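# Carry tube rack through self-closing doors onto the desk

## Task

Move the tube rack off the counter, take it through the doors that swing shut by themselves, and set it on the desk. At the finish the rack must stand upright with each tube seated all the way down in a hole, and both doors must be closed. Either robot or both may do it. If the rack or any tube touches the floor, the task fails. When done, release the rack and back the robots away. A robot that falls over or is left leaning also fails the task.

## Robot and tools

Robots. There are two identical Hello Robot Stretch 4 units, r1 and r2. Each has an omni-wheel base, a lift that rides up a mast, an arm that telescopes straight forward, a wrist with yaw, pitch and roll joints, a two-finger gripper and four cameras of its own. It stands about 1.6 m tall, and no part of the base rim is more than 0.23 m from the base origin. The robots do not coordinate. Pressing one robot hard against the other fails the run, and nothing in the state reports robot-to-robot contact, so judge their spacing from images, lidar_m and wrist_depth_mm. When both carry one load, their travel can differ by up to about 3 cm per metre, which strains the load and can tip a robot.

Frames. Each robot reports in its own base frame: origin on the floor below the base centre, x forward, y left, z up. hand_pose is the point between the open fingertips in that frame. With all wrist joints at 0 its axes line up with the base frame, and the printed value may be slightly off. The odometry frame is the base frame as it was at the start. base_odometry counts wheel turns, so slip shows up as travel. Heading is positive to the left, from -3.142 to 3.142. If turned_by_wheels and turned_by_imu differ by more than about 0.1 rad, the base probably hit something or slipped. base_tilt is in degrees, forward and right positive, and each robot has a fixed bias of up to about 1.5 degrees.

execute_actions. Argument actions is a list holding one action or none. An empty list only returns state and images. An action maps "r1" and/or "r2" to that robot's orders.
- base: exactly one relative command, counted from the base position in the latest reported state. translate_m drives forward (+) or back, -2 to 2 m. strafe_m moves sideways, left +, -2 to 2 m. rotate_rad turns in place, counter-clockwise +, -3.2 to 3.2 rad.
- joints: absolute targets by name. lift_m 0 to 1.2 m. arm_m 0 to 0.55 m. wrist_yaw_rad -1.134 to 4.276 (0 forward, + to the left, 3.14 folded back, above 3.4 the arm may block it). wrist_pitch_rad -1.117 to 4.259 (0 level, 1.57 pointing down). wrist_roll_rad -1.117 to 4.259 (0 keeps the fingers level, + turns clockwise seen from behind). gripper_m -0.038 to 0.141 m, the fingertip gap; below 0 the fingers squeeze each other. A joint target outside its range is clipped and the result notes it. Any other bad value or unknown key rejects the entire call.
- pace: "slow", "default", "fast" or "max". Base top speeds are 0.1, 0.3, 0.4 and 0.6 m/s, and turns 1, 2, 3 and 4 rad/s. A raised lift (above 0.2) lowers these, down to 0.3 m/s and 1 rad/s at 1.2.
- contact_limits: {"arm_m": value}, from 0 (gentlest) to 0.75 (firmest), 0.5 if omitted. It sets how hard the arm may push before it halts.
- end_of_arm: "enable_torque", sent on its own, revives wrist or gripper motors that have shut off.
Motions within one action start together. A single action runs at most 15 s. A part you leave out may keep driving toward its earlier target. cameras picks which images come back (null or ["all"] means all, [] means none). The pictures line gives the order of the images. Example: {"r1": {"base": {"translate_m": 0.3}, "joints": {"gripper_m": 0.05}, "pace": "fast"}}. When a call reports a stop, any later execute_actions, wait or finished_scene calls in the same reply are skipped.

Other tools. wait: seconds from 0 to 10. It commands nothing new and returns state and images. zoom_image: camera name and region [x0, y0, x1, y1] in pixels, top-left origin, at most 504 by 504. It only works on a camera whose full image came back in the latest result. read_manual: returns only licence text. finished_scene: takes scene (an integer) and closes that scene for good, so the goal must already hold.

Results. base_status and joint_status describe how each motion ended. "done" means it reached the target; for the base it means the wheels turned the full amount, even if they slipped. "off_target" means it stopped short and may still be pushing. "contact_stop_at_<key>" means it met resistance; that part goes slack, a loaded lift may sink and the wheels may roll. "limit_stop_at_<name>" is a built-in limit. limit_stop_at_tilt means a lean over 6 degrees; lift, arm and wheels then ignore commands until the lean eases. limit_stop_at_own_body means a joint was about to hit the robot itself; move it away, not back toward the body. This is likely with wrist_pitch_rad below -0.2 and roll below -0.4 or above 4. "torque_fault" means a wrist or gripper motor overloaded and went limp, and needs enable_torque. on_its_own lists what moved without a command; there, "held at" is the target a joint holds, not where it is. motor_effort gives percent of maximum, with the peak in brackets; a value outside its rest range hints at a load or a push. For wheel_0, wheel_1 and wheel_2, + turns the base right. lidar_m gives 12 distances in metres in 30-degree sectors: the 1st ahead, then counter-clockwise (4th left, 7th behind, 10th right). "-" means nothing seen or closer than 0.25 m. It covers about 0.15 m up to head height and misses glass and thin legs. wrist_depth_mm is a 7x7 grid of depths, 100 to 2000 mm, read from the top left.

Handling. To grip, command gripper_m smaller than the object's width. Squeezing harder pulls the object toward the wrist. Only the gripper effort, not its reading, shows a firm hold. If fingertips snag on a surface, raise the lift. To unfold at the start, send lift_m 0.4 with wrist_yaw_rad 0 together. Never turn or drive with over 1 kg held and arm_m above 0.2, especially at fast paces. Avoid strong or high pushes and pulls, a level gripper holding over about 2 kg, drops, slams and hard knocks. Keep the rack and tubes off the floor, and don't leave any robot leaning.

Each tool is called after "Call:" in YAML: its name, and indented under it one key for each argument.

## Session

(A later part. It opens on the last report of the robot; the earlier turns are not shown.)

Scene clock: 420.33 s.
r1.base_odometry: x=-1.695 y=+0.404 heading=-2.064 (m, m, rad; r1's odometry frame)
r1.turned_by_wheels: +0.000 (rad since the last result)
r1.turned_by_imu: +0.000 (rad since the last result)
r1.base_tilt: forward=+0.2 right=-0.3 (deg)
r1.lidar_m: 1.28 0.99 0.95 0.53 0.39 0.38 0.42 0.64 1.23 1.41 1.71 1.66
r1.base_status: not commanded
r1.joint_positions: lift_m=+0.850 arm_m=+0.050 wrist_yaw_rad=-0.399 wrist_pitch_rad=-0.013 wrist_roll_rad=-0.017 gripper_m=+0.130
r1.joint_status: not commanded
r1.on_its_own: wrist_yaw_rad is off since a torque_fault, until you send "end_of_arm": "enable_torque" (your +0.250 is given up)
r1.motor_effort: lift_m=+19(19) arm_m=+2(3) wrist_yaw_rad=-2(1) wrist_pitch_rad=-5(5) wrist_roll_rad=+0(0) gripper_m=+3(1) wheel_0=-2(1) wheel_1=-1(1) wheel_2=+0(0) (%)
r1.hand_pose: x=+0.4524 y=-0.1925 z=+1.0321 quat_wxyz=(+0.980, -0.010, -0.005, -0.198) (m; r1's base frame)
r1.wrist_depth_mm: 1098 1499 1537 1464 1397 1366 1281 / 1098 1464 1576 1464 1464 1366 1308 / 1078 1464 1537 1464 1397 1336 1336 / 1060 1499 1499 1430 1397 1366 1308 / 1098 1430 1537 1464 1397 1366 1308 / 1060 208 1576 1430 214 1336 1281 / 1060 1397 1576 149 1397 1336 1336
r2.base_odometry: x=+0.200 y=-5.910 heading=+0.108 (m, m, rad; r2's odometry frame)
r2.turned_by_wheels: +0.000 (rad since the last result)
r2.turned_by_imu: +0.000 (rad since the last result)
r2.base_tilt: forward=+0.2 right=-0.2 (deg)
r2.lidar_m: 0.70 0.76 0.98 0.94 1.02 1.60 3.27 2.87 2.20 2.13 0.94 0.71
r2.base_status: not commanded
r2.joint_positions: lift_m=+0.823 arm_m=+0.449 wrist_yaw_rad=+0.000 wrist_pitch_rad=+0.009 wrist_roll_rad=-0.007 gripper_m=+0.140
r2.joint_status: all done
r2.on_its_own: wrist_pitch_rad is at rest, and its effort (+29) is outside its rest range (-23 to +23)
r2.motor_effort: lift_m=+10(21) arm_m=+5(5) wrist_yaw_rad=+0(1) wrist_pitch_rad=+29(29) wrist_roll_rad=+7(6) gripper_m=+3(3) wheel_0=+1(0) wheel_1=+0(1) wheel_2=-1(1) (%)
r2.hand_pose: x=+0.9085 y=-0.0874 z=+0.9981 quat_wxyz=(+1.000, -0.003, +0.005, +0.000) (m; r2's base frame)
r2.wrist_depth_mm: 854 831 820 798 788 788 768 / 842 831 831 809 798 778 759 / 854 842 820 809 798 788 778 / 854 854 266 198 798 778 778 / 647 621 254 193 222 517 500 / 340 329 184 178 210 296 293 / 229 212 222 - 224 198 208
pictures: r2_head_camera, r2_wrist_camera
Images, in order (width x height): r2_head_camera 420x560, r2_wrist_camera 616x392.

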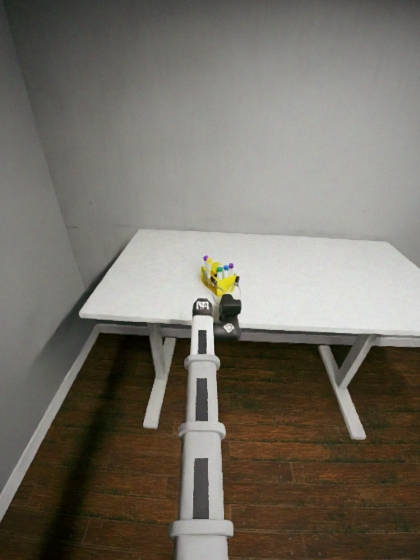

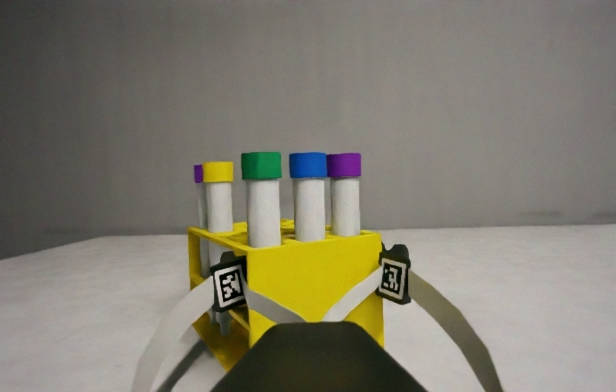

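Call:
execute_actions:
  actions:
    - {"r2":{"joints":{"lift_m":0.831,"arm_m":0.49},"pace":"slow"}}
  cameras: ["r2_wrist_camera"]

Call:
execute_actions:
  actions:
    - {"r2":{"joints":{"wrist_yaw_rad":0.25},"pace":"slow"}}
  cameras: ["r2_wrist_camera"]

Scene clock: 424.90 s.
r1.base_odometry: x=-1.695 y=+0.404 heading=-2.064 (m, m, rad; r1's odometry frame)
r1.turned_by_wheels: +0.000 (rad since the last result)
r1.turned_by_imu: -0.001 (rad since the last result)
r1.base_tilt: forward=+0.2 right=-0.2 (deg)
r1.lidar_m: 1.29 0.99 0.96 0.50 0.39 0.38 0.41 0.64 1.21 1.41 1.71 1.66
r1.base_status: not commanded
r1.joint_positions: lift_m=+0.850 arm_m=+0.050 wrist_yaw_rad=-0.399 wrist_pitch_rad=-0.013 wrist_roll_rad=-0.017 gripper_m=+0.130
r1.joint_status: not commanded
r1.on_its_own: wrist_yaw_rad is off since a torque_fault, until you send "end_of_arm": "enable_torque" (your +0.250 is given up)
r1.motor_effort: lift_m=+19(19) arm_m=+2(2) wrist_yaw_rad=+0(1) wrist_pitch_rad=-6(5) wrist_roll_rad=-1(0) gripper_m=-3(2) wheel_0=-2(2) wheel_1=-1(1) wheel_2=+1(1) (%)
r1.hand_pose: x=+0.4524 y=-0.1925 z=+1.0321 quat_wxyz=(+0.980, -0.010, -0.005, -0.198) (m; r1's base frame)
r1.wrist_depth_mm: 1078 1499 1576 1499 1430 1336 1336 / 1098 1464 1576 1430 1397 1366 1308 / 1098 1499 1537 1464 1397 1366 1308 / 1098 1464 1499 1464 1430 1336 1308 / 1078 1430 1499 1499 1397 1366 1281 / 1078 208 1537 1464 214 1336 1336 / 1078 1397 1499 149 1430 1336 1308
r2.base_odometry: x=+0.200 y=-5.910 heading=+0.108 (m, m, rad; r2's odometry frame)
r2.turned_by_wheels: +0.000 (rad since the last result)
r2.turned_by_imu: -0.002 (rad since the last result)
r2.base_tilt: forward=+0.1 right=-0.1 (deg)
r2.lidar_m: 0.70 0.75 0.98 0.95 1.00 1.63 3.28 2.88 2.19 2.14 0.92 0.71
r2.base_status: not commanded
r2.joint_positions: lift_m=+0.831 arm_m=+0.489 wrist_yaw_rad=+0.000 wrist_pitch_rad=+0.018 wrist_roll_rad=-0.007 gripper_m=+0.140
r2.joint_status: all done
r2.motor_effort: lift_m=+20(19) arm_m=+5(7) wrist_yaw_rad=+1(2) wrist_pitch_rad=+4(30) wrist_roll_rad=+5(7) gripper_m=+0(1) wheel_0=+1(1) wheel_1=-1(0) wheel_2=-1(1) (%)
r2.hand_pose: x=+0.9484 y=-0.0875 z=+1.0038 quat_wxyz=(+1.000, -0.003, +0.009, +0.000) (m; r2's base frame)
r2.wrist_depth_mm: 798 778 768 759 750 732 715 / 809 788 778 768 750 741 723 / 809 798 778 768 750 750 741 / 820 809 266 199 759 759 741 / 627 597 247 195 221 500 484 / 338 329 185 178 210 294 293 / 232 213 224 - 226 200 210
pictures: r2_wrist_camera
Images, in order (width x height): r2_wrist_camera 616x392.

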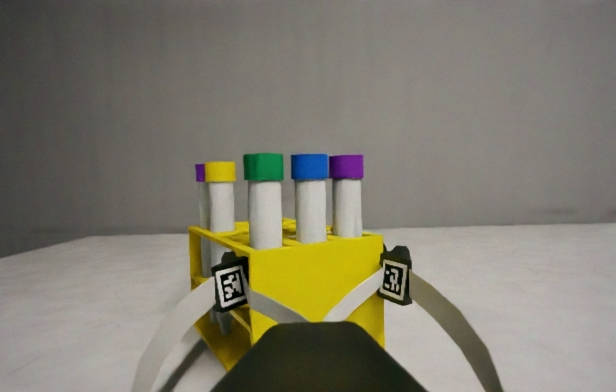

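Scene clock: 425.70 s.
r1.base_odometry: x=-1.695 y=+0.404 heading=-2.064 (m, m, rad; r1's odometry frame)
r1.turned_by_wheels: +0.000 (rad since the last result)
r1.turned_by_imu: +0.000 (rad since the last result)
r1.base_tilt: forward=+0.2 right=-0.2 (deg)
r1.lidar_m: 1.27 0.98 0.95 0.52 0.39 0.38 0.41 0.63 1.23 1.39 1.70 1.67
r1.base_status: not commanded
r1.joint_positions: lift_m=+0.850 arm_m=+0.050 wrist_yaw_rad=-0.399 wrist_pitch_rad=-0.013 wrist_roll_rad=-0.017 gripper_m=+0.130
r1.joint_status: not commanded
r1.on_its_own: wrist_yaw_rad is off since a torque_fault, until you send "end_of_arm": "enable_torque" (your +0.250 is given up)
r1.motor_effort: lift_m=+19(19) arm_m=+2(3) wrist_yaw_rad=-1(1) wrist_pitch_rad=-5(4) wrist_roll_rad=-1(0) gripper_m=+1(2) wheel_0=-2(2) wheel_1=-1(2) wheel_2=+0(0) (%)
r1.hand_pose: x=+0.4524 y=-0.1925 z=+1.0321 quat_wxyz=(+0.980, -0.010, -0.005, -0.198) (m; r1's base frame)
r1.wrist_depth_mm: 1098 1537 1576 1464 1397 1336 1281 / 1078 1499 1499 1499 1430 1336 1308 / 1098 1499 1499 1464 1397 1336 1281 / 1078 1464 1537 1464 1397 1366 1308 / 1078 1499 1537 1464 1430 1308 1308 / 1060 207 1537 1499 214 1366 1281 / 1060 1397 1537 149 1430 1308 1336
r2.base_odometry: x=+0.200 y=-5.910 heading=+0.108 (m, m, rad; r2's odometry frame)
r2.turned_by_wheels: +0.000 (rad since the last result)
r2.turned_by_imu: +0.000 (rad since the last result)
r2.base_tilt: forward=+0.3 right=-0.1 (deg)
r2.lidar_m: 0.71 0.75 0.98 0.95 1.03 1.59 3.28 2.88 2.19 2.14 0.93 0.71
r2.base_status: not commanded
r2.joint_positions: lift_m=+0.831 arm_m=+0.489 wrist_yaw_rad=+0.249 wrist_pitch_rad=+0.018 wrist_roll_rad=-0.007 gripper_m=+0.140
r2.joint_status: all done
r2.motor_effort: lift_m=+20(20) arm_m=+5(5) wrist_yaw_rad=+4(7) wrist_pitch_rad=+4(5) wrist_roll_rad=+7(6) gripper_m=+2(1) wheel_0=+0(0) wheel_1=-1(1) wheel_2=-1(1) (%)
r2.hand_pose: x=+0.9611 y=-0.0136 z=+1.0038 quat_wxyz=(+0.992, -0.004, +0.009, +0.124) (m; r2's base frame)
r2.wrist_depth_mm: 976 917 831 778 723 668 634 / 976 917 854 778 723 676 640 / 976 946 854 778 732 683 640 / 1008 946 266 196 732 691 647 / 960 597 247 191 213 500 484 / 338 329 185 177 209 296 291 / 232 214 224 - 226 200 210
pictures: r2_wrist_camera
Images, in order (width x height): r2_wrist_camera 616x392.

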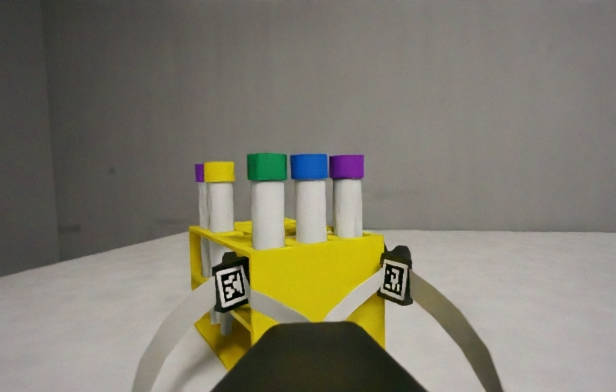

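Call:
execute_actions:
  actions:
    - {"r2":{"joints":{"gripper_m":0.085,"lift_m":0.826,"wrist_yaw_rad":0.1}}}
  cameras: []

Call:
execute_actions:
  actions:
    - {"r2":{"joints":{"gripper_m":0.14,"wrist_roll_rad":0.12}}}
  cameras: ["r2_wrist_camera"]

Call:
execute_actions:
  actions:
    - {"r2":{"joints":{"wrist_roll_rad":-0.12,"lift_m":0.84}}}
  cameras: ["r2_wrist_camera"]

Scene clock: 429.13 s.
r1.base_odometry: x=-1.695 y=+0.404 heading=-2.064 (m, m, rad; r1's odometry frame)
r1.turned_by_wheels: +0.000 (rad since the last result)
r1.turned_by_imu: -0.001 (rad since the last result)
r1.base_tilt: forward=+0.2 right=-0.3 (deg)
r1.lidar_m: 1.31 1.00 0.94 0.50 0.40 0.37 0.41 0.63 1.23 1.43 1.71 1.66
r1.base_status: not commanded
r1.joint_positions: lift_m=+0.850 arm_m=+0.050 wrist_yaw_rad=-0.399 wrist_pitch_rad=-0.013 wrist_roll_rad=-0.017 gripper_m=+0.130
r1.joint_status: not commanded
r1.on_its_own: wrist_yaw_rad is off since a torque_fault, until you send "end_of_arm": "enable_torque" (your +0.250 is given up)
r1.motor_effort: lift_m=+19(19) arm_m=+2(2) wrist_yaw_rad=-2(1) wrist_pitch_rad=-4(4) wrist_roll_rad=+0(0) gripper_m=+2(4) wheel_0=-2(2) wheel_1=-1(1) wheel_2=+0(0) (%)
r1.hand_pose: x=+0.4524 y=-0.1925 z=+1.0321 quat_wxyz=(+0.980, -0.010, -0.005, -0.198) (m; r1's base frame)
r1.wrist_depth_mm: 1098 1499 1537 1464 1430 1336 1308 / 1098 1464 1576 1464 1430 1366 1336 / 1098 1430 1576 1464 1430 1336 1308 / 1078 1464 1537 1464 1430 1308 1308 / 1078 1430 1576 1464 1464 1366 1336 / 1078 208 1464 1464 215 1308 1308 / 1060 1366 1537 149 1430 1336 1308
r2.base_odometry: x=+0.200 y=-5.910 heading=+0.108 (m, m, rad; r2's odometry frame)
r2.turned_by_wheels: +0.000 (rad since the last result)
r2.turned_by_imu: -0.001 (rad since the last result)
r2.base_tilt: forward=+0.5 right=-0.3 (deg)
r2.lidar_m: 0.71 0.75 0.98 0.94 1.01 1.60 3.28 2.89 2.19 2.13 0.96 0.72
r2.base_status: not commanded
r2.joint_positions: lift_m=+0.826 arm_m=+0.489 wrist_yaw_rad=+0.102 wrist_pitch_rad=+0.014 wrist_roll_rad=-0.007 gripper_m=+0.085
r2.joint_status: all done
r2.motor_effort: lift_m=+12(18) arm_m=+5(5) wrist_yaw_rad=-6(9) wrist_pitch_rad=+17(17) wrist_roll_rad=+7(5) gripper_m=-1(0) wheel_0=+2(2) wheel_1=+0(1) wheel_2=+1(1) (%)
r2.hand_pose: x=+0.9559 y=-0.0576 z=+1.0007 quat_wxyz=(+0.999, -0.004, +0.007, +0.051) (m; r2's base frame)
r2.wrist_depth_mm: 878 831 788 759 732 707 676 / 878 831 798 768 732 707 683 / 891 842 798 768 741 715 691 / 891 854 251 199 750 723 691 / 891 609 254 195 402 508 488 / 340 329 184 178 207 297 293 / 230 213 223 - 226 200 208
pictures: none
No camera images: the call's "cameras" was empty. Leave "cameras" out to get every camera's image.

Scene clock: 430.70 s.
r1.base_odometry: x=-1.695 y=+0.404 heading=-2.064 (m, m, rad; r1's odometry frame)
r1.turned_by_wheels: +0.000 (rad since the last result)
r1.turned_by_imu: +0.000 (rad since the last result)
r1.base_tilt: forward=+0.2 right=-0.3 (deg)
r1.lidar_m: 1.28 0.98 0.95 0.53 0.39 0.38 0.43 0.62 1.23 1.41 1.69 1.66
r1.base_status: not commanded
r1.joint_positions: lift_m=+0.850 arm_m=+0.050 wrist_yaw_rad=-0.399 wrist_pitch_rad=-0.013 wrist_roll_rad=-0.017 gripper_m=+0.130
r1.joint_status: not commanded
r1.on_its_own: wrist_yaw_rad is off since a torque_fault, until you send "end_of_arm": "enable_torque" (your +0.250 is given up)
r1.motor_effort: lift_m=+19(19) arm_m=+2(2) wrist_yaw_rad=-1(1) wrist_pitch_rad=-4(5) wrist_roll_rad=-1(0) gripper_m=+2(2) wheel_0=-2(2) wheel_1=-1(2) wheel_2=+0(0) (%)
r1.hand_pose: x=+0.4524 y=-0.1925 z=+1.0321 quat_wxyz=(+0.980, -0.010, -0.005, -0.198) (m; r1's base frame)
r1.wrist_depth_mm: 1118 1499 1537 1499 1397 1366 1308 / 1098 1464 1537 1499 1397 1397 1308 / 1098 1464 1576 1464 1397 1336 1281 / 1078 1464 1576 1464 1464 1308 1308 / 1060 1430 1576 1499 1397 1336 1281 / 1098 208 1537 1430 213 1366 1308 / 1078 1397 1499 148 1430 1336 1308
r2.base_odometry: x=+0.200 y=-5.911 heading=+0.108 (m, m, rad; r2's odometry frame)
r2.turned_by_wheels: +0.000 (rad since the last result)
r2.turned_by_imu: -0.001 (rad since the last result)
r2.base_tilt: forward=+0.2 right=-0.1 (deg)
r2.lidar_m: 0.71 0.76 0.97 0.95 1.03 1.60 3.28 2.89 2.19 2.13 0.93 0.71
r2.base_status: not commanded
r2.joint_positions: lift_m=+0.826 arm_m=+0.489 wrist_yaw_rad=+0.098 wrist_pitch_rad=+0.009 wrist_roll_rad=+0.117 gripper_m=+0.140
r2.joint_status: all done
r2.on_its_own: wrist_pitch_rad is at rest, and its effort (+30) is outside its rest range (-23 to +23)
r2.motor_effort: lift_m=+12(12) arm_m=+5(5) wrist_yaw_rad=+5(5) wrist_pitch_rad=+30(30) wrist_roll_rad=+12(13) gripper_m=+0(1) wheel_0=-1(2) wheel_1=+0(1) wheel_2=+0(1) (%)
r2.hand_pose: x=+0.9557 y=-0.0587 z=+1.0021 quat_wxyz=(+0.997, +0.058, +0.007, +0.049) (m; r2's base frame)
r2.wrist_depth_mm: 866 820 788 759 732 699 676 / 866 831 798 768 732 707 683 / 878 842 798 768 741 715 699 / 878 854 267 195 750 715 691 / 891 854 247 191 211 424 379 / 500 421 185 177 209 259 252 / 297 253 243 - 216 186 187
pictures: r2_wrist_camera
Images, in order (width x height): r2_wrist_camera 616x392.

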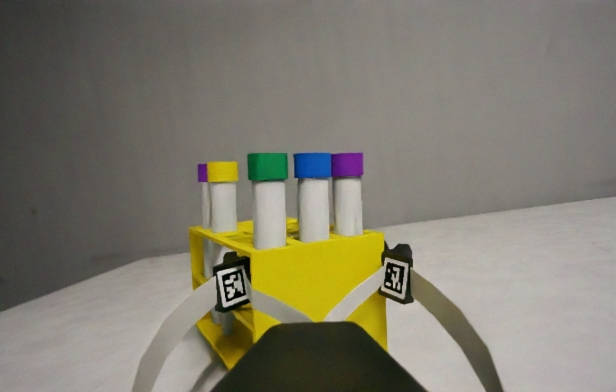

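Scene clock: 431.43 s.
r1.base_odometry: x=-1.695 y=+0.404 heading=-2.064 (m, m, rad; r1's odometry frame)
r1.turned_by_wheels: +0.000 (rad since the last result)
r1.turned_by_imu: +0.000 (rad since the last result)
r1.base_tilt: forward=+0.2 right=-0.2 (deg)
r1.lidar_m: 1.29 0.98 0.95 0.53 0.38 0.37 0.43 0.65 1.20 1.39 1.70 1.66
r1.base_status: not commanded
r1.joint_positions: lift_m=+0.850 arm_m=+0.050 wrist_yaw_rad=-0.399 wrist_pitch_rad=-0.013 wrist_roll_rad=-0.017 gripper_m=+0.130
r1.joint_status: not commanded
r1.on_its_own: wrist_yaw_rad is off since a torque_fault, until you send "end_of_arm": "enable_torque" (your +0.250 is given up)
r1.motor_effort: lift_m=+19(19) arm_m=+2(2) wrist_yaw_rad=-3(1) wrist_pitch_rad=-4(5) wrist_roll_rad=+0(0) gripper_m=+0(2) wheel_0=-2(2) wheel_1=-1(1) wheel_2=+0(0) (%)
r1.hand_pose: x=+0.4524 y=-0.1925 z=+1.0321 quat_wxyz=(+0.980, -0.010, -0.005, -0.198) (m; r1's base frame)
r1.wrist_depth_mm: 1098 1499 1576 1464 1430 1366 1308 / 1098 1464 1537 1499 1397 1366 1308 / 1078 1499 1537 1499 1397 1397 1308 / 1078 1499 1537 1464 1430 1397 1308 / 1078 1464 1537 1464 1397 1336 1308 / 1078 208 1576 1464 214 1336 1308 / 1042 1430 1576 149 1430 1336 1281
r2.base_odometry: x=+0.200 y=-5.910 heading=+0.108 (m, m, rad; r2's odometry frame)
r2.turned_by_wheels: +0.000 (rad since the last result)
r2.turned_by_imu: +0.000 (rad since the last result)
r2.base_tilt: forward=+0.2 right=-0.2 (deg)
r2.lidar_m: 0.71 0.74 0.97 0.95 1.02 1.60 3.29 2.87 2.19 2.13 0.93 0.72
r2.base_status: not commanded
r2.joint_positions: lift_m=+0.840 arm_m=+0.489 wrist_yaw_rad=+0.100 wrist_pitch_rad=+0.020 wrist_roll_rad=-0.119 gripper_m=+0.140
r2.joint_status: all done
r2.motor_effort: lift_m=+21(20) arm_m=+5(5) wrist_yaw_rad=-2(4) wrist_pitch_rad=-2(30) wrist_roll_rad=+1(8) gripper_m=-2(1) wheel_0=+0(1) wheel_1=-1(0) wheel_2=+0(0) (%)
r2.hand_pose: x=+0.9558 y=-0.0581 z=+1.0122 quat_wxyz=(+0.997, -0.060, +0.007, +0.051) (m; r2's base frame)
r2.wrist_depth_mm: 866 831 798 759 732 707 683 / 866 842 798 768 741 707 691 / 878 842 788 778 741 715 691 / 891 842 248 198 750 723 699 / 455 488 246 195 221 683 691 / 289 300 187 178 211 368 387 / 211 205 224 - 256 234 259
pictures: r2_wrist_camera
Images, in order (width x height): r2_wrist_camera 616x392.

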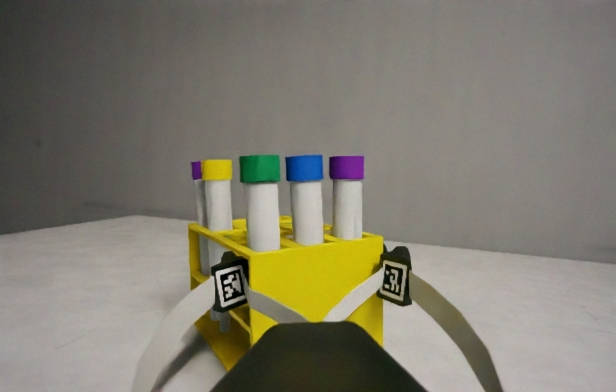

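Call:
execute_actions:
  actions:
    - {"r2":{"joints":{"wrist_roll_rad":0,"wrist_yaw_rad":0,"lift_m":0.836},"base":{"translate_m":0.47},"pace":"slow"}}
  cameras: ["r2_wrist_camera"]

Scene clock: 438.83 s.
r1.base_odometry: x=-1.695 y=+0.404 heading=-2.064 (m, m, rad; r1's odometry frame)
r1.turned_by_wheels: +0.000 (rad since the last result)
r1.turned_by_imu: -0.002 (rad since the last result)
r1.base_tilt: forward=+0.2 right=-0.3 (deg)
r1.lidar_m: 1.27 0.98 0.96 0.52 0.39 0.39 0.42 0.65 1.22 1.41 1.69 1.66
r1.base_status: not commanded
r1.joint_positions: lift_m=+0.850 arm_m=+0.050 wrist_yaw_rad=-0.399 wrist_pitch_rad=-0.013 wrist_roll_rad=-0.017 gripper_m=+0.130
r1.joint_status: not commanded
r1.on_its_own: wrist_yaw_rad is off since a torque_fault, until you send "end_of_arm": "enable_torque" (your +0.250 is given up)
r1.motor_effort: lift_m=+19(19) arm_m=+3(2) wrist_yaw_rad=-2(1) wrist_pitch_rad=-5(4) wrist_roll_rad=+0(1) gripper_m=-1(1) wheel_0=-2(2) wheel_1=-1(1) wheel_2=+0(0) (%)
r1.hand_pose: x=+0.4524 y=-0.1925 z=+1.0321 quat_wxyz=(+0.980, -0.010, -0.005, -0.198) (m; r1's base frame)
r1.wrist_depth_mm: 1118 1499 1576 1430 1430 1336 1281 / 1098 1430 1576 1499 1366 1366 1281 / 1078 1464 1576 1499 1430 1397 1308 / 1098 1464 1576 1430 1397 1366 1281 / 1078 1464 1499 1464 1397 1336 1308 / 1078 208 1537 1464 214 1397 1281 / 1098 1430 1537 149 1397 1366 1308
r2.base_odometry: x=+0.666 y=-5.860 heading=+0.108 (m, m, rad; r2's odometry frame)
r2.turned_by_wheels: +0.000 (rad since the last result)
r2.turned_by_imu: -0.005 (rad since the last result)
r2.base_tilt: forward=+0.0 right=-0.2 (deg)
r2.lidar_m: 0.25 0.26 0.39 0.91 0.98 1.42 3.80 2.93 2.21 0.78 0.32 0.25
r2.base_status: done
r2.joint_positions: lift_m=+0.836 arm_m=+0.489 wrist_yaw_rad=-0.005 wrist_pitch_rad=+0.022 wrist_roll_rad=-0.001 gripper_m=+0.140
r2.joint_status: all done
r2.on_its_own: wrist_yaw_rad is at rest, and its effort (+16) is outside its rest range (-13 to +13)
r2.motor_effort: lift_m=+16(20) arm_m=+4(5) wrist_yaw_rad=+16(18) wrist_pitch_rad=-5(9) wrist_roll_rad=+5(5) gripper_m=-2(0) wheel_0=+7(5) wheel_1=+6(4) wheel_2=-10(10) (%)
r2.hand_pose: x=+0.9481 y=-0.0890 z=+1.0082 quat_wxyz=(+1.000, +0.000, +0.011, -0.003) (m; r2's base frame)
r2.wrist_depth_mm: 314 310 304 300 296 291 287 / 317 314 309 303 300 294 291 / 322 317 309 306 301 297 294 / 324 319 238 196 304 298 296 / 327 322 179 186 220 303 298 / 330 324 172 178 263 303 300 / 239 222 205 - 231 205 213
pictures: r2_wrist_camera
Images, in order (width x height): r2_wrist_camera 616x392.

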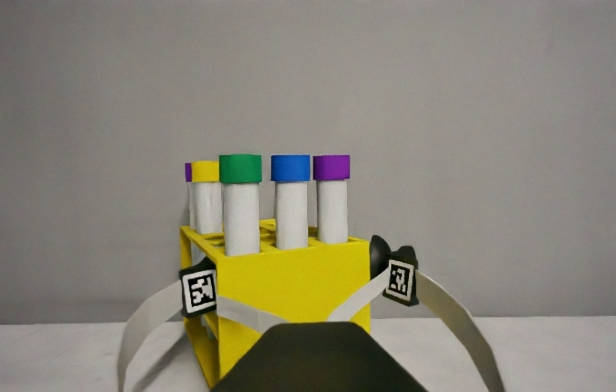

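Right freed. Try sideways then retract.

Call:
execute_actions:
  actions:
    - {"r2":{"base":{"strafe_m":0.03},"joints":{"arm_m":0.5},"pace":"slow"}}
  cameras: ["r2_wrist_camera"]

Call:
execute_actions:
  actions:
    - {"r2":{"joints":{"arm_m":0.35},"pace":"slow"}}
  cameras: ["r2_wrist_camera"]

Scene clock: 447.10 s.
r1.base_odometry: x=-1.695 y=+0.404 heading=-2.064 (m, m, rad; r1's odometry frame)
r1.turned_by_wheels: +0.000 (rad since the last result)
r1.turned_by_imu: -0.002 (rad since the last result)
r1.base_tilt: forward=+0.1 right=-0.3 (deg)
r1.lidar_m: 1.29 1.01 0.96 0.53 0.41 0.39 0.42 0.64 1.23 1.42 1.69 1.67
r1.base_status: not commanded
r1.joint_positions: lift_m=+0.850 arm_m=+0.050 wrist_yaw_rad=-0.399 wrist_pitch_rad=-0.013 wrist_roll_rad=-0.017 gripper_m=+0.130
r1.joint_status: not commanded
r1.on_its_own: wrist_yaw_rad is off since a torque_fault, until you send "end_of_arm": "enable_torque" (your +0.250 is given up)
r1.motor_effort: lift_m=+19(19) arm_m=+2(2) wrist_yaw_rad=-2(1) wrist_pitch_rad=-5(4) wrist_roll_rad=+0(0) gripper_m=+2(3) wheel_0=-2(2) wheel_1=-1(2) wheel_2=+0(0) (%)
r1.hand_pose: x=+0.4524 y=-0.1925 z=+1.0321 quat_wxyz=(+0.980, -0.010, -0.005, -0.198) (m; r1's base frame)
r1.wrist_depth_mm: 1098 1464 1537 1464 1430 1336 1308 / 1078 1464 1537 1537 1366 1366 1308 / 1098 1464 1576 1430 1397 1366 1308 / 1078 1537 1537 1464 1397 1366 1336 / 1078 1430 1576 1464 1430 1366 1308 / 1060 208 1537 1430 215 1336 1308 / 1060 1366 1537 148 1397 1336 1308
r2.base_odometry: x=+0.663 y=-5.830 heading=+0.108 (m, m, rad; r2's odometry frame)
r2.turned_by_wheels: +0.000 (rad since the last result)
r2.turned_by_imu: -0.001 (rad since the last result)
r2.base_tilt: forward=+0.0 right=-0.4 (deg)
r2.lidar_m: 0.25 0.27 0.37 0.89 0.94 1.39 3.77 2.96 2.26 0.77 0.32 0.25
r2.base_status: done
r2.joint_positions: lift_m=+0.836 arm_m=+0.498 wrist_yaw_rad=-0.008 wrist_pitch_rad=+0.021 wrist_roll_rad=-0.001 gripper_m=+0.140
r2.joint_status: all done
r2.on_its_own: wrist_yaw_rad is at rest, and its effort (+21) is outside its rest range (-13 to +13)
r2.motor_effort: lift_m=+16(15) arm_m=+13(14) wrist_yaw_rad=+21(23) wrist_pitch_rad=-5(6) wrist_roll_rad=+5(5) gripper_m=+0(0) wheel_0=+5(9) wheel_1=+4(9) wheel_2=-8(10) (%)
r2.hand_pose: x=+0.9564 y=-0.0896 z=+1.0083 quat_wxyz=(+1.000, +0.000, +0.011, -0.004) (m; r2's base frame)
r2.wrist_depth_mm: 307 303 298 294 290 287 283 / 310 306 301 297 293 290 286 / 314 309 304 298 296 291 289 / 317 312 307 182 298 294 291 / 319 314 178 176 217 297 294 / 322 317 168 173 185 298 296 / 240 227 206 - 232 210 214
pictures: r2_wrist_camera
Images, in order (width x height): r2_wrist_camera 616x392.

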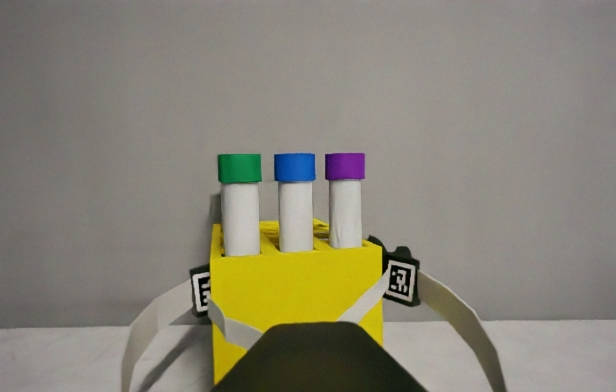

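Scene clock: 449.87 s.
r1.base_odometry: x=-1.695 y=+0.404 heading=-2.064 (m, m, rad; r1's odometry frame)
r1.turned_by_wheels: +0.000 (rad since the last result)
r1.turned_by_imu: -0.001 (rad since the last result)
r1.base_tilt: forward=+0.2 right=-0.2 (deg)
r1.lidar_m: 1.28 0.97 0.96 0.53 0.40 0.37 0.42 0.62 1.22 1.41 1.70 1.66
r1.base_status: not commanded
r1.joint_positions: lift_m=+0.850 arm_m=+0.050 wrist_yaw_rad=-0.399 wrist_pitch_rad=-0.013 wrist_roll_rad=-0.017 gripper_m=+0.130
r1.joint_status: not commanded
r1.on_its_own: wrist_yaw_rad is off since a torque_fault, until you send "end_of_arm": "enable_torque" (your +0.250 is given up)
r1.motor_effort: lift_m=+19(19) arm_m=+2(2) wrist_yaw_rad=-1(1) wrist_pitch_rad=-4(4) wrist_roll_rad=+0(0) gripper_m=+0(1) wheel_0=-2(2) wheel_1=-2(1) wheel_2=+1(0) (%)
r1.hand_pose: x=+0.4524 y=-0.1925 z=+1.0321 quat_wxyz=(+0.980, -0.010, -0.005, -0.198) (m; r1's base frame)
r1.wrist_depth_mm: 1098 1499 1576 1464 1430 1366 1308 / 1118 1464 1499 1464 1430 1366 1308 / 1098 1499 1537 1464 1430 1366 1308 / 1078 1499 1576 1464 1366 1336 1308 / 1078 1430 1537 1464 1430 1397 1308 / 1078 208 1537 1499 216 1308 1308 / 1098 1397 1499 149 1366 1308 1281
r2.base_odometry: x=+0.663 y=-5.830 heading=+0.108 (m, m, rad; r2's odometry frame)
r2.turned_by_wheels: +0.000 (rad since the last result)
r2.turned_by_imu: -0.001 (rad since the last result)
r2.base_tilt: forward=+0.2 right=-0.1 (deg)
r2.lidar_m: 0.25 0.27 0.38 0.90 0.95 1.39 3.80 2.95 2.24 0.76 0.32 0.25
r2.base_status: not commanded
r2.joint_positions: lift_m=+0.836 arm_m=+0.351 wrist_yaw_rad=+0.000 wrist_pitch_rad=+0.022 wrist_roll_rad=-0.001 gripper_m=+0.140
r2.joint_status: all done
r2.motor_effort: lift_m=+15(16) arm_m=-5(14) wrist_yaw_rad=-1(23) wrist_pitch_rad=-9(9) wrist_roll_rad=+5(5) gripper_m=-1(1) wheel_0=+1(4) wheel_1=+0(4) wheel_2=+0(8) (%)
r2.hand_pose: x=+0.8102 y=-0.0874 z=+1.0080 quat_wxyz=(+1.000, +0.000, +0.011, +0.000) (m; r2's base frame)
r2.wrist_depth_mm: 459 449 442 436 430 421 415 / 462 455 445 439 433 427 418 / 466 459 449 442 436 430 421 / 469 462 266 204 439 433 427 / 477 466 246 193 220 436 430 / 349 336 178 182 206 296 293 / 239 221 229 - 231 202 212
pictures: r2_wrist_camera
Images, in order (width x height): r2_wrist_camera 616x392.

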